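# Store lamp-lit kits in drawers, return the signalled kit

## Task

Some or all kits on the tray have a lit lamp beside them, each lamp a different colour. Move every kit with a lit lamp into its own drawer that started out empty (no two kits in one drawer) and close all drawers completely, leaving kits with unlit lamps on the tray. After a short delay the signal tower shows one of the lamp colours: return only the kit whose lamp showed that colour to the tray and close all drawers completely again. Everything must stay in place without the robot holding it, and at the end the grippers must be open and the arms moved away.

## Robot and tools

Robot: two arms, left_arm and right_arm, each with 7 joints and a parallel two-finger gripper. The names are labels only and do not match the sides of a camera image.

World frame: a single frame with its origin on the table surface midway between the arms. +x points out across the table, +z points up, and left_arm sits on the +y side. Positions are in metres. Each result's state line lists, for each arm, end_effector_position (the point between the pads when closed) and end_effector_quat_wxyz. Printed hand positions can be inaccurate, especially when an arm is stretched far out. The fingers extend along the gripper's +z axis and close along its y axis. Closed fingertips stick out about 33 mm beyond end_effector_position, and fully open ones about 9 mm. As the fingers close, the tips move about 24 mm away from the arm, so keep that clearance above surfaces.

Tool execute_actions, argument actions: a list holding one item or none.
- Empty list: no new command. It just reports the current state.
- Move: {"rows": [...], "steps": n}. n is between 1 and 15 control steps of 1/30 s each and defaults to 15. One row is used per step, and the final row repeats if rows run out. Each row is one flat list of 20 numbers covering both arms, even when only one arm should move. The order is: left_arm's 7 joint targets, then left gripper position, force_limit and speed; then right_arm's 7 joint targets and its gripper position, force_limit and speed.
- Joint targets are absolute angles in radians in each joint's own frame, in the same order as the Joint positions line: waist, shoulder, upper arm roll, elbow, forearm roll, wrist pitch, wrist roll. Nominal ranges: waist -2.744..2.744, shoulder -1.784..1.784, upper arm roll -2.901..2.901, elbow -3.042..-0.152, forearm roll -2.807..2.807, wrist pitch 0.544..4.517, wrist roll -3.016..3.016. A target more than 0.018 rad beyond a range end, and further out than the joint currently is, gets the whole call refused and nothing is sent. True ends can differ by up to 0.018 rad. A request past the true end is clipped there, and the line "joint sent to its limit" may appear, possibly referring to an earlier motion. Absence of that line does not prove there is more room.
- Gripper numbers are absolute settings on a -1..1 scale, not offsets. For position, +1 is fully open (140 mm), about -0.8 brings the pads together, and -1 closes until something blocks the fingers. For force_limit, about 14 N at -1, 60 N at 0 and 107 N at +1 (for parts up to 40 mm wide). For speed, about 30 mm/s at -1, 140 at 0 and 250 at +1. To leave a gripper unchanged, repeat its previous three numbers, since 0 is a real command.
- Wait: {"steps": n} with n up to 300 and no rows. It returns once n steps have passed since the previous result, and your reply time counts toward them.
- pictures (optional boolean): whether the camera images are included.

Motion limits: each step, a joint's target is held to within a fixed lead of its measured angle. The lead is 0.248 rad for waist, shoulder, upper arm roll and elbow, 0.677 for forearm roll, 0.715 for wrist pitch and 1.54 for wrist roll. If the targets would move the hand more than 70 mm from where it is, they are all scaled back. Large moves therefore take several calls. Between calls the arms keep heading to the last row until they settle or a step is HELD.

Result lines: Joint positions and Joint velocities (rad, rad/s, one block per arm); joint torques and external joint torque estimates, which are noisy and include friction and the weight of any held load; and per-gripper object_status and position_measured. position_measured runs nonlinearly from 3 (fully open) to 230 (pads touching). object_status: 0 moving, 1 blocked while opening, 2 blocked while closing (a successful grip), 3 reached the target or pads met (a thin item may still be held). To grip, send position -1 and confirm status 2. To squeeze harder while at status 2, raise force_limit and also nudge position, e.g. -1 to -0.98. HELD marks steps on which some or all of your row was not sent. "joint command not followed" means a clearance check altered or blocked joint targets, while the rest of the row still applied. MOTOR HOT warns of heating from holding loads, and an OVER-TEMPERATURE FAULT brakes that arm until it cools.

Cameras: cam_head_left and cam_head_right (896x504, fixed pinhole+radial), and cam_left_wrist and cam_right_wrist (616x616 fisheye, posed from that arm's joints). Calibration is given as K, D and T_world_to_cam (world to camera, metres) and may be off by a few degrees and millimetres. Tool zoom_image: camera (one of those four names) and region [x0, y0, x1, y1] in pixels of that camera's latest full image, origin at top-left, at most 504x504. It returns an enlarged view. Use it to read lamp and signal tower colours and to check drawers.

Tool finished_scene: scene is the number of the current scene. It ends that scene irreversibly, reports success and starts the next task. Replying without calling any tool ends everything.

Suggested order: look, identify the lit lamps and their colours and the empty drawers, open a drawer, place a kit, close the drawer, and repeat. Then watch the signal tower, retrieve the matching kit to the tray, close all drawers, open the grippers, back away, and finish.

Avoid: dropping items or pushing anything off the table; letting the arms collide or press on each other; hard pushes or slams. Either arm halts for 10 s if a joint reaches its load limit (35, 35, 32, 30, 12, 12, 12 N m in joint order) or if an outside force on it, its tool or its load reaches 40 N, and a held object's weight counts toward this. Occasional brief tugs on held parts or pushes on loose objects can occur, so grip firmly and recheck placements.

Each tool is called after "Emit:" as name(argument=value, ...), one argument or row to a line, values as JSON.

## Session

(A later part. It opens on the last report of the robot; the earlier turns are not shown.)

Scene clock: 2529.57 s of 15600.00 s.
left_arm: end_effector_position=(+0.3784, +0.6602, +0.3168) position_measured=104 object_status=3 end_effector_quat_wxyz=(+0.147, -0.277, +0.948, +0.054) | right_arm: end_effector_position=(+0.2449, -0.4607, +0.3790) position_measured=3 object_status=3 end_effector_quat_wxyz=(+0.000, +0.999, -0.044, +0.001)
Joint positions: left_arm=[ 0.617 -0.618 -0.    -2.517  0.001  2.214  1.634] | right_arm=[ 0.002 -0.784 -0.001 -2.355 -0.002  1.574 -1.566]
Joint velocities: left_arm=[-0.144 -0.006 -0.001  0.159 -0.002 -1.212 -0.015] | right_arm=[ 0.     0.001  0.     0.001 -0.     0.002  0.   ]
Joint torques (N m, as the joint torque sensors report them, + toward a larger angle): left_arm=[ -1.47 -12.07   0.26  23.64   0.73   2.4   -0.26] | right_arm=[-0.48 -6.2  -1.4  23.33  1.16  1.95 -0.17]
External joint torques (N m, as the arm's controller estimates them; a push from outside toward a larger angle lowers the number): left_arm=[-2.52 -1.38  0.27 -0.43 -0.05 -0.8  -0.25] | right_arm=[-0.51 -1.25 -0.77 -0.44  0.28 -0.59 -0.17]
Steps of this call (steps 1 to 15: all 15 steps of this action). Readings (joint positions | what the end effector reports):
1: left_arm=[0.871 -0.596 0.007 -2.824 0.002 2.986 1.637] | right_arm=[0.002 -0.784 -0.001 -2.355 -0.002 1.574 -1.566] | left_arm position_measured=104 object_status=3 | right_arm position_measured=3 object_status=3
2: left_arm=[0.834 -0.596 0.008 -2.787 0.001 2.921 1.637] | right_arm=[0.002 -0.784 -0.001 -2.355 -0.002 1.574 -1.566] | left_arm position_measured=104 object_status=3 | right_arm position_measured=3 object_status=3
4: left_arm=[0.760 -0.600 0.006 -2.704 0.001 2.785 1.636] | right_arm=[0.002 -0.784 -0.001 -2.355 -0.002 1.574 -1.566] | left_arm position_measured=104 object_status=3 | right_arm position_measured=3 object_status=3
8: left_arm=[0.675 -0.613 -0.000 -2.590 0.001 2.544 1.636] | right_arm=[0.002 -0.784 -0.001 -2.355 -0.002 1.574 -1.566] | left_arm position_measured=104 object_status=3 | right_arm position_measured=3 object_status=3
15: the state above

Emit:
execute_actions(
  actions=[
    {"rows":[[-0.04,-0.36,0,-2.24,0,1.88,1.62,0.2,0,1,0,-0.785,0,-2.356,0,1.571,-1.571,1,0,1]],"steps":15},
  ],
  pictures=false,
)

Emit:
execute_actions(
  actions=[
    {"rows":[[-0.04,-0.36,0,-2.24,0,1.88,1.62,0.2,0,1,0,-0.785,0,-2.356,0,1.571,-1.571,1,0,1]],"steps":8},
  ],
  pictures=false,
)

Emit:
execute_actions(
  actions=[
    {"rows":[[-0.04,-0.2,0,-2.2,0,2.0,1.62,0.2,0,1,0,-0.785,0,-2.356,0,1.571,-1.571,1,0,1],[-0.04,-0.2,0,-2.2,0,2.0,1.62,0.2,0,1,0,-0.785,0,-2.356,0,1.571,-1.571,1,0,1],[-0.04,-0.2,0,-2.2,0,2.0,1.62,0.2,0,1,0,-0.785,0,-2.356,0,1.571,-1.571,1,0,1],[-0.04,-0.2,0,-2.2,0,2.0,1.62,0.2,0,1,0,-0.785,0,-2.356,0,1.571,-1.571,1,0,1],[-0.04,-0.2,0,-2.2,0,2.0,1.62,0.2,0,1,0,-0.785,0,-2.356,0,1.571,-1.571,1,0,1],[-0.04,-0.082,0,-2.194,0,2.115,1.62,0.2,0,1,0,-0.785,0,-2.356,0,1.571,-1.571,1,0,1]],"steps":15},
  ],
  pictures=false,
)

Emit:
execute_actions(
  actions=[
    {"steps":10},
  ],
)

Scene clock: 2546.47 s of 15600.00 s.
left_arm: end_effector_position=(+0.4578, +0.3844, +0.3015) position_measured=104 object_status=3 end_effector_quat_wxyz=(+0.007, +0.035, +0.999, +0.002) | right_arm: end_effector_position=(+0.2449, -0.4607, +0.3790) position_measured=3 object_status=3 end_effector_quat_wxyz=(+0.000, +0.999, -0.044, +0.001)
Joint positions: left_arm=[-0.021 -0.363 -0.009 -2.245  0.001  1.895  1.627] | right_arm=[ 0.002 -0.784 -0.001 -2.355 -0.002  1.574 -1.566]
Joint velocities: left_arm=[-0.37   0.035 -0.036  0.048 -0.001 -0.065 -0.   ] | right_arm=[ 0.     0.    -0.     0.002 -0.002  0.001 -0.001]
Joint torques (N m, as the joint torque sensors report them, + toward a larger angle): left_arm=[  6.75 -19.87   7.4   24.37   0.85   1.78  -0.17] | right_arm=[-0.72 -6.41 -1.1  23.1   1.24  1.92 -0.13]
External joint torques (N m, as the arm's controller estimates them; a push from outside toward a larger angle lowers the number): left_arm=[-1.29  0.58 -1.27  0.08 -0.47 -0.62 -0.18] | right_arm=[-0.68 -1.59 -0.37 -0.59  0.37 -0.61 -0.13]
Steps of this call (steps 1 to 45: the robot went on to your last target; steps 46 to 110: nothing new was sent; then 12.73 s passed at rest; steps 111 to 125: all 15 steps of this action). Readings (joint positions | what the end effector reports):
111: left_arm=[0.571 -0.587 0.011 -2.465 0.001 1.942 1.627] | right_arm=[0.002 -0.784 -0.001 -2.355 -0.002 1.574 -1.566] | left_arm position_measured=104 object_status=3 | right_arm position_measured=3 object_status=3
112: left_arm=[0.528 -0.544 0.013 -2.419 0.002 1.938 1.627] | right_arm=[0.002 -0.784 -0.001 -2.355 -0.002 1.574 -1.566] | left_arm position_measured=104 object_status=3 | right_arm position_measured=3 object_status=3
114: left_arm=[0.436 -0.476 0.012 -2.352 0.002 1.929 1.627] | right_arm=[0.002 -0.784 -0.001 -2.355 -0.002 1.574 -1.566] | left_arm position_measured=104 object_status=3 | right_arm position_measured=3 object_status=3
118: left_arm=[0.245 -0.403 0.008 -2.285 0.002 1.916 1.627] | right_arm=[0.002 -0.784 -0.001 -2.355 -0.002 1.574 -1.566] | left_arm position_measured=104 object_status=3 | right_arm position_measured=3 object_status=3
125: the state above

Scene clock: 2546.73 s of 15600.00 s.
left_arm: end_effector_position=(+0.4561, +0.3794, +0.3018) position_measured=104 object_status=3 end_effector_quat_wxyz=(+0.004, +0.041, +0.999, +0.001) | right_arm: end_effector_position=(+0.2449, -0.4607, +0.3790) position_measured=3 object_status=3 end_effector_quat_wxyz=(+0.000, +0.999, -0.044, +0.001)
Joint positions: left_arm=[-0.037 -0.362 -0.003 -2.242  0.001  1.887  1.627] | right_arm=[ 0.002 -0.784 -0.001 -2.355 -0.002  1.574 -1.566]
Joint velocities: left_arm=[-0.001  0.     0.012  0.001  0.    -0.014 -0.   ] | right_arm=[ 0.    -0.    -0.    -0.002 -0.     0.     0.001]
Joint torques (N m, as the joint torque sensors report them, + toward a larger angle): left_arm=[ -1.86 -17.91   2.03  25.11   0.75   2.02  -0.24] | right_arm=[-0.87 -6.1  -0.84 23.57  1.2   1.9  -0.13]
External joint torques (N m, as the arm's controller estimates them; a push from outside toward a larger angle lowers the number): left_arm=[-1.61  1.48  2.59  0.77 -0.02 -0.41 -0.23] | right_arm=[-0.83 -1.33 -0.1  -0.01  0.34 -0.61 -0.13]
Steps of this call (steps 1 to 8: all 8 steps of this action). Readings (joint positions | what the end effector reports):
1: left_arm=[-0.030 -0.363 -0.009 -2.244 0.001 1.893 1.627] | right_arm=[0.002 -0.784 -0.001 -2.355 -0.002 1.574 -1.566] | left_arm position_measured=104 object_status=3 | right_arm position_measured=3 object_status=3
2: left_arm=[-0.034 -0.362 -0.009 -2.243 0.001 1.892 1.627] | right_arm=[0.002 -0.784 -0.001 -2.355 -0.002 1.574 -1.566] | left_arm position_measured=104 object_status=3 | right_arm position_measured=3 object_status=3
4: left_arm=[-0.037 -0.362 -0.007 -2.242 0.001 1.889 1.627] | right_arm=[0.002 -0.784 -0.001 -2.355 -0.002 1.574 -1.566] | left_arm position_measured=104 object_status=3 | right_arm position_measured=3 object_status=3
8: the state above

Scene clock: 2547.23 s of 15600.00 s.
left_arm: end_effector_position=(+0.5163, +0.3780, +0.2046) position_measured=104 object_status=3 end_effector_quat_wxyz=(-0.015, +0.041, +0.999, +0.000) | right_arm: end_effector_position=(+0.2449, -0.4607, +0.3790) position_measured=3 object_status=3 end_effector_quat_wxyz=(+0.000, +0.999, -0.044, +0.001)
Joint positions: left_arm=[-0.037 -0.08  -0.002 -2.198  0.001  2.088  1.627] | right_arm=[ 0.002 -0.784 -0.001 -2.355 -0.002  1.574 -1.566]
Joint velocities: left_arm=[-0.    -0.001 -0.001  0.034 -0.     0.141 -0.   ] | right_arm=[-0.     0.001 -0.002 -0.    -0.    -0.    -0.001]
Joint torques (N m, as the joint torque sensors report them, + toward a larger angle): left_arm=[ -2.24 -29.12   2.13  23.58   0.68   3.06  -0.25] | right_arm=[-0.6  -6.33 -1.18 23.43  1.2   1.93 -0.2 ]
External joint torques (N m, as the arm's controller estimates them; a push from outside toward a larger angle lowers the number): left_arm=[-2.22 -1.05  2.22  0.66 -0.02  0.84 -0.25] | right_arm=[-0.54 -1.51 -0.42 -0.22  0.34 -0.6  -0.2 ]
Steps of this call (steps 1 to 15: all 15 steps of this action). Readings (joint positions | what the end effector reports):
1: left_arm=[-0.037 -0.337 -0.003 -2.224 0.001 1.903 1.627] | right_arm=[0.002 -0.784 -0.001 -2.355 -0.002 1.574 -1.566] | left_arm position_measured=104 object_status=3 | right_arm position_measured=3 object_status=3
2: left_arm=[-0.037 -0.297 -0.003 -2.209 0.001 1.922 1.627] | right_arm=[0.002 -0.784 -0.001 -2.355 -0.002 1.574 -1.566] | left_arm position_measured=104 object_status=3 | right_arm position_measured=3 object_status=3
4: left_arm=[-0.037 -0.236 -0.003 -2.205 0.001 1.947 1.627] | right_arm=[0.002 -0.784 -0.001 -2.355 -0.002 1.574 -1.566] | left_arm position_measured=104 object_status=3 | right_arm position_measured=3 object_status=3
8: left_arm=[-0.037 -0.127 -0.002 -2.195 0.001 2.025 1.627] | right_arm=[0.002 -0.784 -0.001 -2.355 -0.002 1.574 -1.566] | left_arm position_measured=104 object_status=3 | right_arm position_measured=3 object_status=3
15: the state above

Scene clock: 2547.57 s of 15600.00 s.
left_arm: end_effector_position=(+0.5236, +0.3778, +0.2072) position_measured=104 object_status=3 end_effector_quat_wxyz=(-0.004, +0.041, +0.999, +0.000) | right_arm: end_effector_position=(+0.2449, -0.4607, +0.3790) position_measured=3 object_status=3 end_effector_quat_wxyz=(+0.000, +0.999, -0.044, +0.001)
Joint positions: left_arm=[-0.037 -0.08  -0.002 -2.195  0.001  2.108  1.627] | right_arm=[ 0.002 -0.784 -0.001 -2.355 -0.002  1.574 -1.566]
Joint velocities: left_arm=[-0.002  0.001 -0.001  0.    -0.     0.018  0.   ] | right_arm=[ 0.     0.001  0.    -0.001  0.     0.     0.001]
Joint torques (N m, as the joint torque sensors report them, + toward a larger angle): left_arm=[ -1.98 -30.08   2.05  23.51   0.7    3.23  -0.18] | right_arm=[-0.83 -6.18 -0.97 23.92  1.14  1.92 -0.14]
External joint torques (N m, as the arm's controller estimates them; a push from outside toward a larger angle lowers the number): left_arm=[-1.94 -1.73  2.16  0.06  0.    0.85 -0.18] | right_arm=[-0.85 -1.34 -0.34  0.24  0.26 -0.62 -0.14]
Steps of this call (steps 1 to 10: the robot went on to your last target). Readings (joint positions | what the end effector reports):
1: left_arm=[-0.037 -0.080 -0.002 -2.197 0.001 2.092 1.627] | right_arm=[0.002 -0.784 -0.001 -2.355 -0.002 1.574 -1.566] | left_arm position_measured=104 object_status=3 | right_arm position_measured=3 object_status=3
2: left_arm=[-0.037 -0.080 -0.002 -2.196 0.001 2.096 1.627] | right_arm=[0.002 -0.784 -0.001 -2.355 -0.002 1.574 -1.566] | left_arm position_measured=104 object_status=3 | right_arm position_measured=3 object_status=3
4: left_arm=[-0.037 -0.080 -0.002 -2.196 0.001 2.101 1.627] | right_arm=[0.002 -0.784 -0.001 -2.355 -0.002 1.574 -1.566] | left_arm position_measured=104 object_status=3 | right_arm position_measured=3 object_status=3
8: left_arm=[-0.037 -0.080 -0.002 -2.195 0.001 2.106 1.627] | right_arm=[0.002 -0.784 -0.001 -2.355 -0.002 1.574 -1.566] | left_arm position_measured=104 object_status=3 | right_arm position_measured=3 object_status=3
10: the state above
camera_calibration (this result's frames):
cam_left_wrist: T_world_to_cam=[[0.238474, 0.969505, -0.0564798, -0.471207], [0.889787, -0.194823, 0.412701, -0.464664], [0.389112, -0.148674, -0.909114, 0.231422], [0, 0, 0, 1]] pos_world=[0.435774, 0.400717, 0.375542]
cam_right_wrist: T_world_to_cam=[[-0.090481, -0.995753, 0.0169985, -0.445918], [-0.917806, 0.0899994, 0.386694, 0.11102], [-0.386582, 0.0193872, -0.922051, 0.629273], [0, 0, 0, 1]] pos_world=[0.304814, -0.466216, 0.544871]

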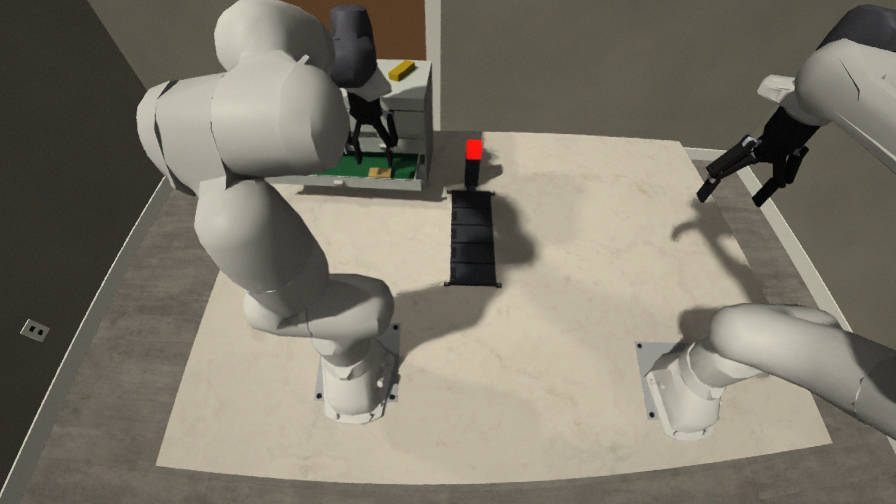

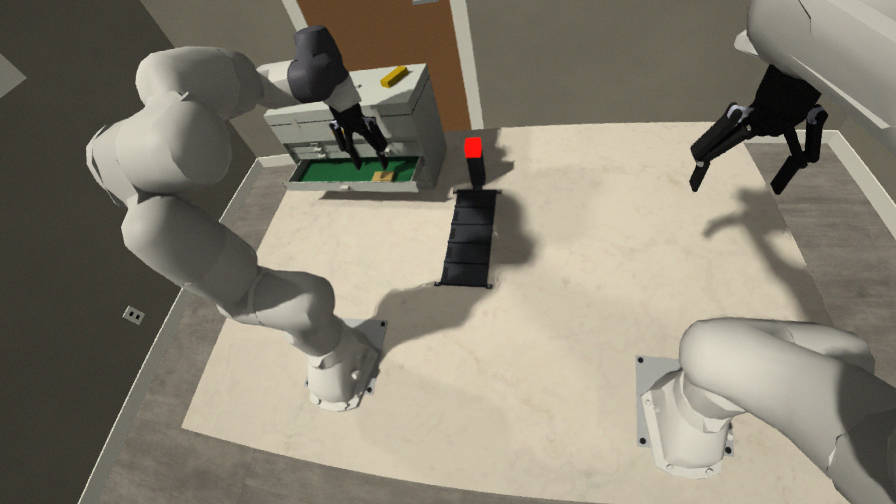

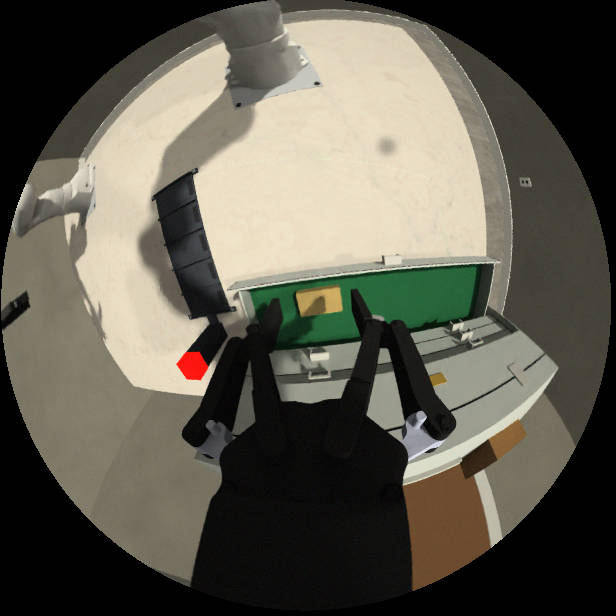

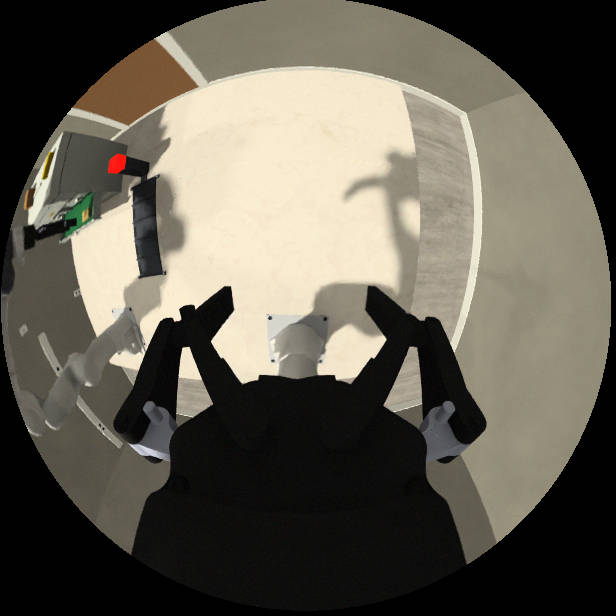

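Emit:
execute_actions(
  actions=[
    {"rows":[[-0.033,-0.035,0,-2.15,0,2.12,1.62,0.2,0,1,0,-0.785,0,-2.356,0,1.571,-1.571,1,0,1],[-0.033,-0.035,0,-2.15,0,2.12,1.62,0.2,0,1,0,-0.785,0,-2.356,0,1.571,-1.571,1,0,1],[-0.033,-0.035,0,-2.15,0,2.12,1.62,0.2,0,1,0,-0.785,0,-2.356,0,1.571,-1.571,1,0,1],[-0.033,-0.035,0,-2.15,0,2.12,1.62,0.2,0,1,0,-0.785,0,-2.356,0,1.571,-1.571,1,0,1],[-0.033,-0.035,0,-2.15,0,2.12,1.62,0.2,0,1,0,-0.785,0,-2.356,0,1.571,-1.571,1,0,1],[-0.033,-0.005,0,-2.178,0,2.18,1.62,0.2,0,1,0,-0.785,0,-2.356,0,1.571,-1.571,1,0,1],[-0.033,-0.005,0,-2.178,0,2.18,1.62,0.2,0,1,0,-0.785,0,-2.356,0,1.571,-1.571,1,0,1],[-0.033,-0.005,0,-2.178,0,2.18,1.62,0.2,0,1,0,-0.785,0,-2.356,0,1.571,-1.571,1,0,1],[-0.033,-0.005,0,-2.178,0,2.18,1.62,0.2,0,1,0,-0.785,0,-2.356,0,1.571,-1.571,1,0,1],[-0.033,-0.005,0,-2.178,0,2.18,1.62,0.2,0,1,0,-0.785,0,-2.356,0,1.571,-1.571,1,0,1],[-0.033,0.025,0,-2.202,0,2.234,1.62,0.2,0,1,0,-0.785,0,-2.356,0,1.571,-1.571,1,0,1]],"steps":15},
  ],
  pictures=false,
)

Emit:
execute_actions(
  actions=[
    {"steps":12},
  ],
)

Scene clock: 2582.53 s of 15600.00 s.
left_arm: end_effector_position=(+0.5361, +0.3781, +0.1601) position_measured=104 object_status=3 end_effector_quat_wxyz=(-0.010, +0.040, +0.999, +0.000) | right_arm: end_effector_position=(+0.2449, -0.4607, +0.3790) position_measured=3 object_status=3 end_effector_quat_wxyz=(+0.000, +0.999, -0.044, +0.001)
Joint positions: left_arm=[-0.036  0.022 -0.002 -2.199  0.001  2.2    1.627] | right_arm=[ 0.002 -0.784 -0.001 -2.355 -0.002  1.574 -1.566]
Joint velocities: left_arm=[-0.001  0.098 -0.    -0.077  0.     0.161 -0.   ] | right_arm=[ 0.001 -0.001 -0.    -0.001  0.001 -0.    -0.002]
Joint torques (N m, as the joint torque sensors report them, + toward a larger angle): left_arm=[  1.35 -34.23   2.08  24.61   0.7    3.68  -0.21] | right_arm=[-0.63 -6.1  -0.96 23.51  1.24  1.91 -0.18]
External joint torques (N m, as the arm's controller estimates them; a push from outside toward a larger angle lowers the number): left_arm=[ 1.43  1.59  2.13 -1.06  0.01  0.91 -0.21] | right_arm=[-0.61 -1.27 -0.28 -0.13  0.37 -0.61 -0.18]
Steps of this call (steps 1 to 30: the robot went on to your last target; steps 31 to 90: nothing new was sent; then 31.47 s passed at rest; steps 91 to 105: all 15 steps of this action). Readings (joint positions | what the end effector reports):
91: left_arm=[-0.037 -0.072 -0.002 -2.184 0.001 2.111 1.627] | right_arm=[0.002 -0.784 -0.001 -2.355 -0.002 1.574 -1.566] | left_arm position_measured=104 object_status=3 | right_arm position_measured=3 object_status=3
92: left_arm=[-0.037 -0.060 -0.002 -2.172 0.001 2.113 1.627] | right_arm=[0.002 -0.784 -0.001 -2.355 -0.002 1.574 -1.566] | left_arm position_measured=104 object_status=3 | right_arm position_measured=3 object_status=3
94: left_arm=[-0.036 -0.046 -0.002 -2.160 0.001 2.114 1.627] | right_arm=[0.002 -0.784 -0.001 -2.355 -0.002 1.574 -1.566] | left_arm position_measured=104 object_status=3 | right_arm position_measured=3 object_status=3
98: left_arm=[-0.036 -0.021 -0.002 -2.168 0.001 2.143 1.627] | right_arm=[0.002 -0.784 -0.001 -2.355 -0.002 1.574 -1.566] | left_arm position_measured=104 object_status=3 | right_arm position_measured=3 object_status=3
105: the state above

Scene clock: 2582.93 s of 15600.00 s.
left_arm: end_effector_position=(+0.5427, +0.3780, +0.1592) position_measured=104 object_status=3 end_effector_quat_wxyz=(-0.000, +0.040, +0.999, +0.000) | right_arm: end_effector_position=(+0.2449, -0.4607, +0.3790) position_measured=3 object_status=3 end_effector_quat_wxyz=(+0.000, +0.999, -0.044, +0.001)
Joint positions: left_arm=[-0.036  0.025 -0.002 -2.202  0.001  2.227  1.627] | right_arm=[ 0.002 -0.784 -0.001 -2.355 -0.002  1.574 -1.566]
Joint velocities: left_arm=[-0.    -0.    -0.    -0.001 -0.     0.018  0.002] | right_arm=[-0.     0.001  0.001 -0.    -0.001  0.001 -0.001]
Joint torques (N m, as the joint torque sensors report them, + toward a larger angle): left_arm=[  1.02 -31.65   1.32  22.18   0.62   3.24  -0.17] | right_arm=[-0.93 -6.31 -1.55 23.88  1.17  1.92 -0.14]
External joint torques (N m, as the arm's controller estimates them; a push from outside toward a larger angle lowers the number): left_arm=[ 1.09 -0.27  1.36 -0.51 -0.04  0.84 -0.17] | right_arm=[-0.92 -1.52 -0.87  0.21  0.29 -0.62 -0.14]
Steps of this call (steps 1 to 12: the robot went on to your last target). Readings (joint positions | what the end effector reports):
1: left_arm=[-0.036 0.024 -0.002 -2.201 0.001 2.205 1.627] | right_arm=[0.002 -0.784 -0.001 -2.355 -0.002 1.574 -1.566] | left_arm position_measured=104 object_status=3 | right_arm position_measured=3 object_status=3
2: left_arm=[-0.036 0.025 -0.002 -2.202 0.001 2.209 1.627] | right_arm=[0.002 -0.784 -0.001 -2.355 -0.002 1.574 -1.566] | left_arm position_measured=104 object_status=3 | right_arm position_measured=3 object_status=3
4: left_arm=[-0.036 0.025 -0.002 -2.202 0.001 2.216 1.627] | right_arm=[0.002 -0.784 -0.001 -2.355 -0.002 1.574 -1.566] | left_arm position_measured=104 object_status=3 | right_arm position_measured=3 object_status=3
8: left_arm=[-0.036 0.025 -0.002 -2.202 0.001 2.224 1.627] | right_arm=[0.002 -0.784 -0.001 -2.355 -0.002 1.574 -1.566] | left_arm position_measured=104 object_status=3 | right_arm position_measured=3 object_status=3
12: the state above
camera_calibration (this result's frames):
cam_left_wrist: T_world_to_cam=[[0.237593, 0.969789, -0.0553117, -0.478472], [0.887171, -0.193458, 0.418929, -0.461925], [0.395572, -0.148605, -0.906333, 0.176416], [0, 0, 0, 1]] pos_world=[0.453703, 0.40087, 0.32694]
cam_right_wrist: T_world_to_cam=[[-0.090481, -0.995753, 0.0169987, -0.445918], [-0.917806, 0.0899995, 0.386694, 0.111021], [-0.386582, 0.0193869, -0.922051, 0.629273], [0, 0, 0, 1]] pos_world=[0.304814, -0.466216, 0.544871]

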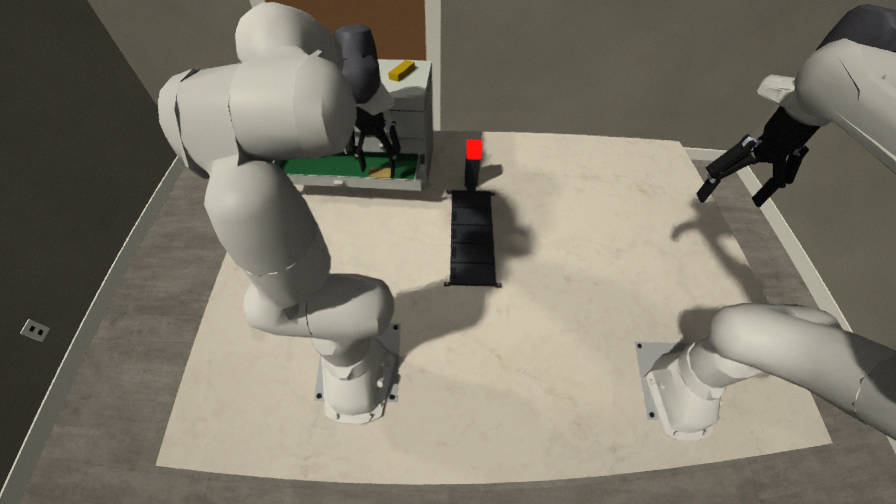

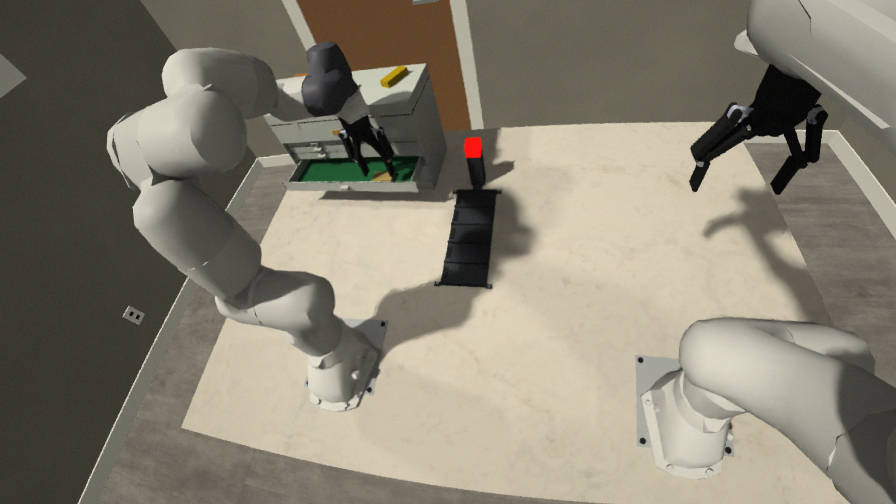

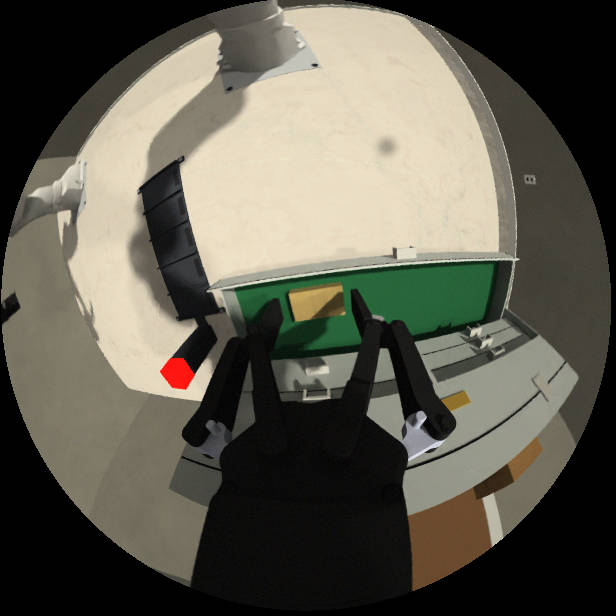

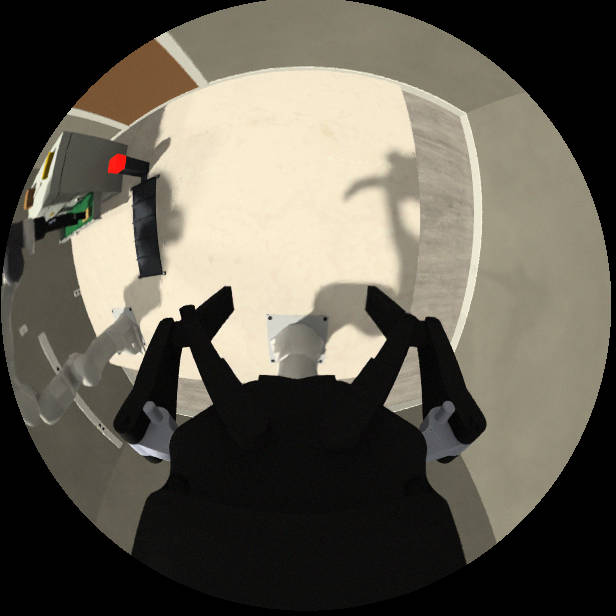

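Emit:
execute_actions(
  actions=[
    {"rows":[[-0.033,0.045,0,-2.217,0,2.268,1.62,0.3,0,1,0,-0.785,0,-2.356,0,1.571,-1.571,1,0,1],[-0.033,0.045,0,-2.217,0,2.268,1.62,0.3,0,1,0,-0.785,0,-2.356,0,1.571,-1.571,1,0,1],[-0.033,0.045,0,-2.217,0,2.268,1.62,0.3,0,1,0,-0.785,0,-2.356,0,1.571,-1.571,1,0,1],[-0.033,0.045,0,-2.217,0,2.268,1.62,0.3,0,1,0,-0.785,0,-2.356,0,1.571,-1.571,1,0,1],[-0.033,0.045,0,-2.217,0,2.268,1.62,0.3,0,1,0,-0.785,0,-2.356,0,1.571,-1.571,1,0,1],[-0.033,0.045,0,-2.217,0,2.268,1.62,0.3,0,1,0,-0.785,0,-2.356,0,1.571,-1.571,1,0,1],[-0.033,0.066,0,-2.23,0,2.3,1.62,0.3,0,1,0,-0.785,0,-2.356,0,1.571,-1.571,1,0,1]],"steps":15},
  ],
  pictures=false,
)

Emit:
execute_actions(
  actions=[
    {"steps":10},
  ],
)

Scene clock: 2595.50 s of 15600.00 s.
left_arm: end_effector_position=(+0.5410, +0.3781, +0.1314) position_measured=91 object_status=3 end_effector_quat_wxyz=(-0.003, +0.040, +0.999, +0.000) | right_arm: end_effector_position=(+0.2449, -0.4607, +0.3790) position_measured=3 object_status=3 end_effector_quat_wxyz=(+0.000, +0.999, -0.044, +0.001)
Joint positions: left_arm=[-0.036  0.065 -0.002 -2.229  0.001  2.288  1.627] | right_arm=[ 0.002 -0.784 -0.001 -2.355 -0.002  1.574 -1.566]
Joint velocities: left_arm=[ 0.001 -0.    -0.001  0.     0.001  0.048 -0.   ] | right_arm=[ 0.001  0.001 -0.     0.    -0.    -0.    -0.001]
Joint torques (N m, as the joint torque sensors report them, + toward a larger angle): left_arm=[  0.58 -32.     1.92  21.34   0.62   3.07  -0.17] | right_arm=[-0.92 -5.97 -1.49 23.53  1.2   1.86 -0.17]
External joint torques (N m, as the arm's controller estimates them; a push from outside toward a larger angle lowers the number): left_arm=[ 0.59  0.05  1.88 -0.72  0.    0.69 -0.17] | right_arm=[-0.98 -1.1  -0.91 -0.16  0.31 -0.67 -0.17]
Steps of this call (steps 1 to 30: the robot went on to your last target; steps 31 to 90: nothing new was sent; then 9.07 s passed at rest; steps 91 to 105: all 15 steps of this action). Readings (joint positions | what the end effector reports):
91: left_arm=[-0.036 0.027 -0.002 -2.204 0.001 2.236 1.627] | right_arm=[0.002 -0.784 -0.001 -2.355 -0.002 1.574 -1.566] | left_arm position_measured=104 object_status=0 | right_arm position_measured=3 object_status=3
92: left_arm=[-0.036 0.031 -0.002 -2.206 0.001 2.242 1.627] | right_arm=[0.002 -0.784 -0.001 -2.355 -0.002 1.574 -1.566] | left_arm position_measured=93 object_status=0 | right_arm position_measured=3 object_status=3
94: left_arm=[-0.036 0.039 -0.002 -2.212 0.001 2.249 1.627] | right_arm=[0.002 -0.784 -0.001 -2.355 -0.002 1.574 -1.566] | left_arm position_measured=91 object_status=0 | right_arm position_measured=3 object_status=3
98: left_arm=[-0.036 0.051 -0.002 -2.220 0.001 2.267 1.627] | right_arm=[0.002 -0.784 -0.001 -2.355 -0.002 1.574 -1.566] | left_arm position_measured=91 object_status=0 | right_arm position_measured=3 object_status=3
105: the state above

Scene clock: 2595.83 s of 15600.00 s.
left_arm: end_effector_position=(+0.5431, +0.3780, +0.1319) position_measured=91 object_status=3 end_effector_quat_wxyz=(+0.000, +0.040, +0.999, +0.000) | right_arm: end_effector_position=(+0.2449, -0.4607, +0.3790) position_measured=3 object_status=3 end_effector_quat_wxyz=(+0.000, +0.999, -0.044, +0.001)
Joint positions: left_arm=[-0.036  0.065 -0.002 -2.229  0.001  2.295  1.627] | right_arm=[ 0.002 -0.784 -0.001 -2.355 -0.002  1.574 -1.566]
Joint velocities: left_arm=[ 0.     0.    -0.001  0.     0.     0.007  0.001] | right_arm=[ 0.     0.001  0.     0.     0.    -0.001  0.002]
Joint torques (N m, as the joint torque sensors report them, + toward a larger angle): left_arm=[  0.65 -31.12   2.04  21.57   0.63   3.18  -0.2 ] | right_arm=[-0.84 -6.03 -0.93 23.55  1.22  1.88 -0.15]
External joint torques (N m, as the arm's controller estimates them; a push from outside toward a larger angle lowers the number): left_arm=[ 0.7   1.11  2.03 -0.63  0.01  0.75 -0.2 ] | right_arm=[-0.84 -1.18 -0.28 -0.14  0.35 -0.65 -0.15]
Steps of this call (steps 1 to 10: the robot went on to your last target). Readings (joint positions | what the end effector reports):
1: left_arm=[-0.036 0.065 -0.002 -2.229 0.001 2.290 1.627] | right_arm=[0.002 -0.784 -0.001 -2.355 -0.002 1.574 -1.566] | left_arm position_measured=91 object_status=3 | right_arm position_measured=3 object_status=3
2: left_arm=[-0.036 0.065 -0.002 -2.229 0.001 2.291 1.627] | right_arm=[0.002 -0.784 -0.001 -2.355 -0.002 1.574 -1.566] | left_arm position_measured=91 object_status=3 | right_arm position_measured=3 object_status=3
4: left_arm=[-0.036 0.065 -0.002 -2.229 0.001 2.292 1.627] | right_arm=[0.002 -0.784 -0.001 -2.355 -0.002 1.574 -1.566] | left_arm position_measured=91 object_status=3 | right_arm position_measured=3 object_status=3
8: left_arm=[-0.036 0.065 -0.002 -2.229 0.001 2.294 1.627] | right_arm=[0.002 -0.784 -0.001 -2.355 -0.002 1.574 -1.566] | left_arm position_measured=91 object_status=3 | right_arm position_measured=3 object_status=3
10: the state above
camera_calibration (this result's frames):
cam_left_wrist: T_world_to_cam=[[0.237519, 0.969805, -0.0553533, -0.480066], [0.887024, -0.193312, 0.419308, -0.450871], [0.395946, -0.148693, -0.906155, 0.15133], [0, 0, 0, 1]] pos_world=[0.454039, 0.400913, 0.299609]
cam_right_wrist: T_world_to_cam=[[-0.0904811, -0.995753, 0.0169985, -0.445918], [-0.917806, 0.0899996, 0.386694, 0.111021], [-0.386582, 0.0193873, -0.922051, 0.629273], [0, 0, 0, 1]] pos_world=[0.304814, -0.466216, 0.544871]

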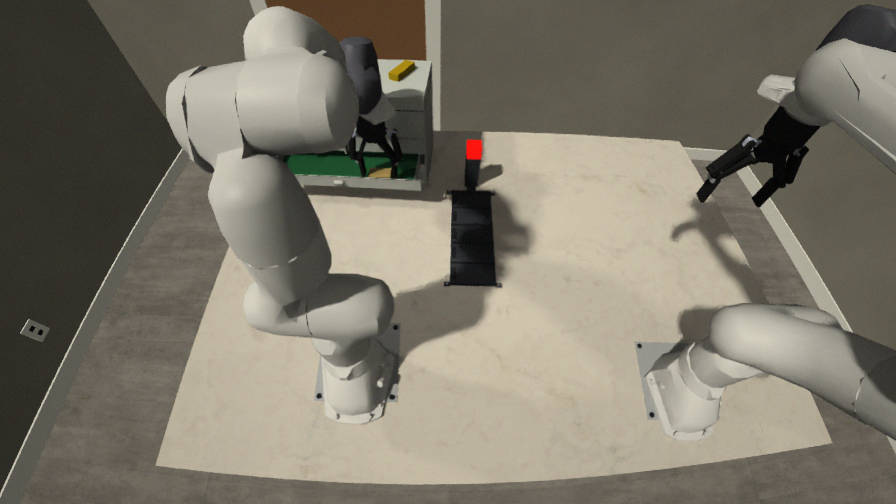

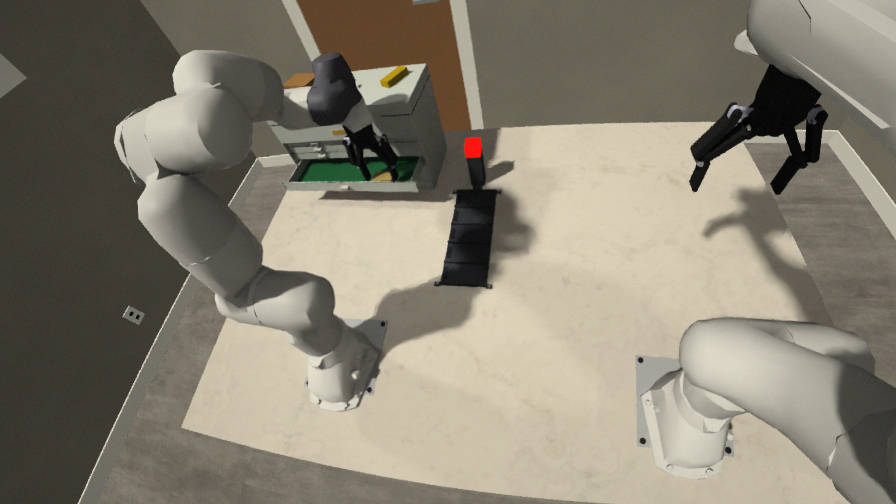

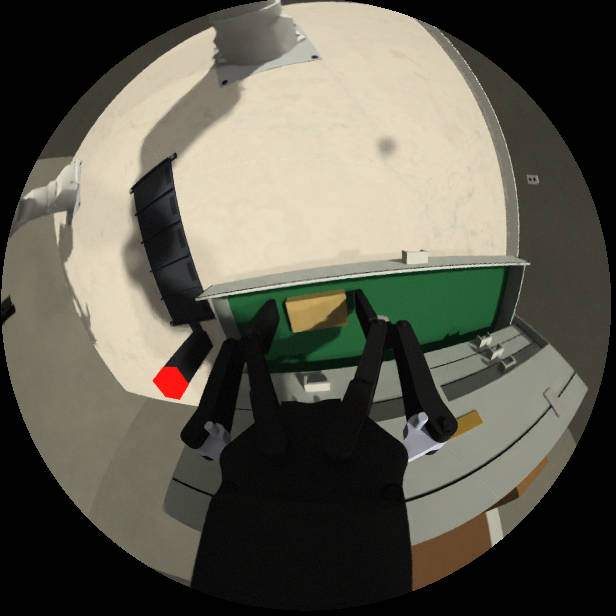

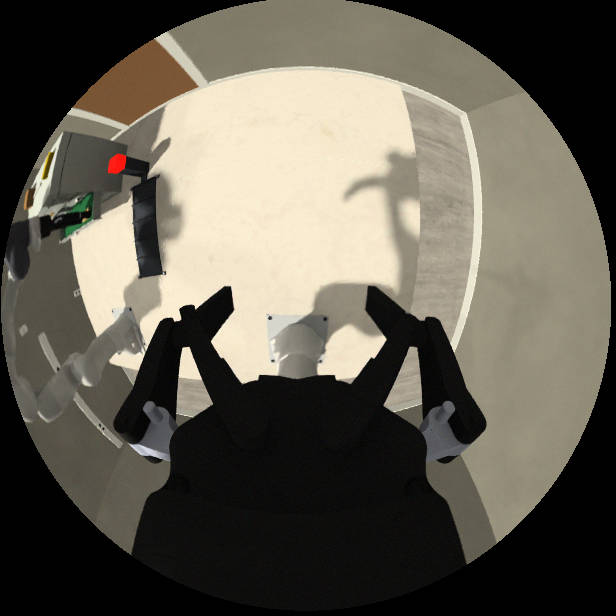

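Emit:
execute_actions(
  actions=[
    {"rows":[[-0.033,0.0745,0,-2.234,0,2.312,1.62,0.3,0,1,0,-0.785,0,-2.356,0,1.571,-1.571,1,0,1]],"steps":15},
  ],
  pictures=false,
)

Emit:
execute_actions(
  actions=[
    {"rows":[[-0.033,0.0745,0,-2.234,0,2.312,1.62,-1,0,0,0,-0.785,0,-2.356,0,1.571,-1.571,1,0,1]],"steps":15},
  ],
  pictures=false,
)

Scene clock: 2605.40 s of 15600.00 s.
left_arm: end_effector_position=(+0.5438, +0.3780, +0.1276) position_measured=91 object_status=3 end_effector_quat_wxyz=(+0.001, +0.040, +0.999, +0.000) | right_arm: end_effector_position=(+0.2449, -0.4607, +0.3790) position_measured=3 object_status=3 end_effector_quat_wxyz=(+0.000, +0.999, -0.044, +0.001)
Joint positions: left_arm=[-0.036  0.073 -0.002 -2.233  0.001  2.307  1.627] | right_arm=[ 0.002 -0.784 -0.001 -2.355 -0.002  1.574 -1.566]
Joint velocities: left_arm=[ 0.     0.002  0.001  0.    -0.001  0.005 -0.001] | right_arm=[-0.001  0.     0.     0.001 -0.    -0.001 -0.   ]
Joint torques (N m, as the joint torque sensors report them, + toward a larger angle): left_arm=[  0.12 -30.42   2.09  21.12   0.56   3.27  -0.28] | right_arm=[-0.68 -6.51 -1.09 23.74  1.23  1.91 -0.18]
External joint torques (N m, as the arm's controller estimates them; a push from outside toward a larger angle lowers the number): left_arm=[ 0.12  1.77  2.03 -0.9  -0.05  0.86 -0.28] | right_arm=[-0.64 -1.71 -0.38  0.1   0.36 -0.62 -0.18]
Steps of this call (steps 1 to 15: the robot went on to your last target; steps 16 to 90: nothing new was sent; then 6.07 s passed at rest; steps 91 to 105: all 15 steps of this action). Readings (joint positions | what the end effector reports):
91: left_arm=[-0.036 0.066 -0.002 -2.230 0.001 2.298 1.627] | right_arm=[0.002 -0.784 -0.001 -2.355 -0.002 1.574 -1.566] | left_arm position_measured=91 object_status=3 | right_arm position_measured=3 object_status=3
92: left_arm=[-0.036 0.068 -0.002 -2.230 0.001 2.300 1.627] | right_arm=[0.002 -0.784 -0.001 -2.355 -0.002 1.574 -1.566] | left_arm position_measured=91 object_status=3 | right_arm position_measured=3 object_status=3
94: left_arm=[-0.036 0.071 -0.002 -2.232 0.001 2.302 1.627] | right_arm=[0.002 -0.784 -0.001 -2.355 -0.002 1.574 -1.566] | left_arm position_measured=91 object_status=3 | right_arm position_measured=3 object_status=3
98: left_arm=[-0.036 0.073 -0.002 -2.233 0.001 2.305 1.627] | right_arm=[0.002 -0.784 -0.001 -2.355 -0.002 1.574 -1.566] | left_arm position_measured=91 object_status=3 | right_arm position_measured=3 object_status=3
105: the state above

Scene clock: 2605.90 s of 15600.00 s.
left_arm: end_effector_position=(+0.5440, +0.3781, +0.1277) position_measured=132 object_status=2 end_effector_quat_wxyz=(+0.001, +0.040, +0.999, +0.000) | right_arm: end_effector_position=(+0.2449, -0.4607, +0.3790) position_measured=3 object_status=3 end_effector_quat_wxyz=(+0.000, +0.999, -0.044, +0.001)
Joint positions: left_arm=[-0.036  0.073 -0.002 -2.233  0.001  2.308  1.627] | right_arm=[ 0.002 -0.784 -0.001 -2.355 -0.002  1.574 -1.566]
Joint velocities: left_arm=[-0.    -0.001  0.001 -0.001 -0.001 -0.001 -0.   ] | right_arm=[-0.001 -0.001  0.     0.001 -0.    -0.    -0.001]
Joint torques (N m, as the joint torque sensors report them, + toward a larger angle): left_arm=[  0.75 -31.02   1.85  20.5    0.56   3.15  -0.28] | right_arm=[-1.   -5.86 -1.32 23.29  1.18  1.91 -0.15]
External joint torques (N m, as the arm's controller estimates them; a push from outside toward a larger angle lowers the number): left_arm=[ 0.8   1.39  1.84 -1.59 -0.05  0.72 -0.28] | right_arm=[-0.98 -0.92 -0.63 -0.45  0.31 -0.63 -0.15]
Steps of this call (steps 1 to 15: all 15 steps of this action). Readings (joint positions | what the end effector reports):
1: left_arm=[-0.036 0.073 -0.002 -2.233 0.001 2.307 1.627] | right_arm=[0.002 -0.784 -0.001 -2.355 -0.002 1.574 -1.566] | left_arm position_measured=91 object_status=0 | right_arm position_measured=3 object_status=3
2: left_arm=[-0.036 0.073 -0.002 -2.233 0.001 2.307 1.627] | right_arm=[0.002 -0.784 -0.001 -2.355 -0.002 1.574 -1.566] | left_arm position_measured=97 object_status=0 | right_arm position_measured=3 object_status=3
4: left_arm=[-0.036 0.073 -0.002 -2.233 0.001 2.308 1.627] | right_arm=[0.002 -0.784 -0.001 -2.355 -0.002 1.574 -1.566] | left_arm position_measured=113 object_status=0 | right_arm position_measured=3 object_status=3
8: left_arm=[-0.036 0.073 -0.002 -2.233 0.001 2.308 1.627] | right_arm=[0.002 -0.784 -0.001 -2.355 -0.002 1.574 -1.566] | left_arm position_measured=132 object_status=0 | right_arm position_measured=3 object_status=3
15: the state above


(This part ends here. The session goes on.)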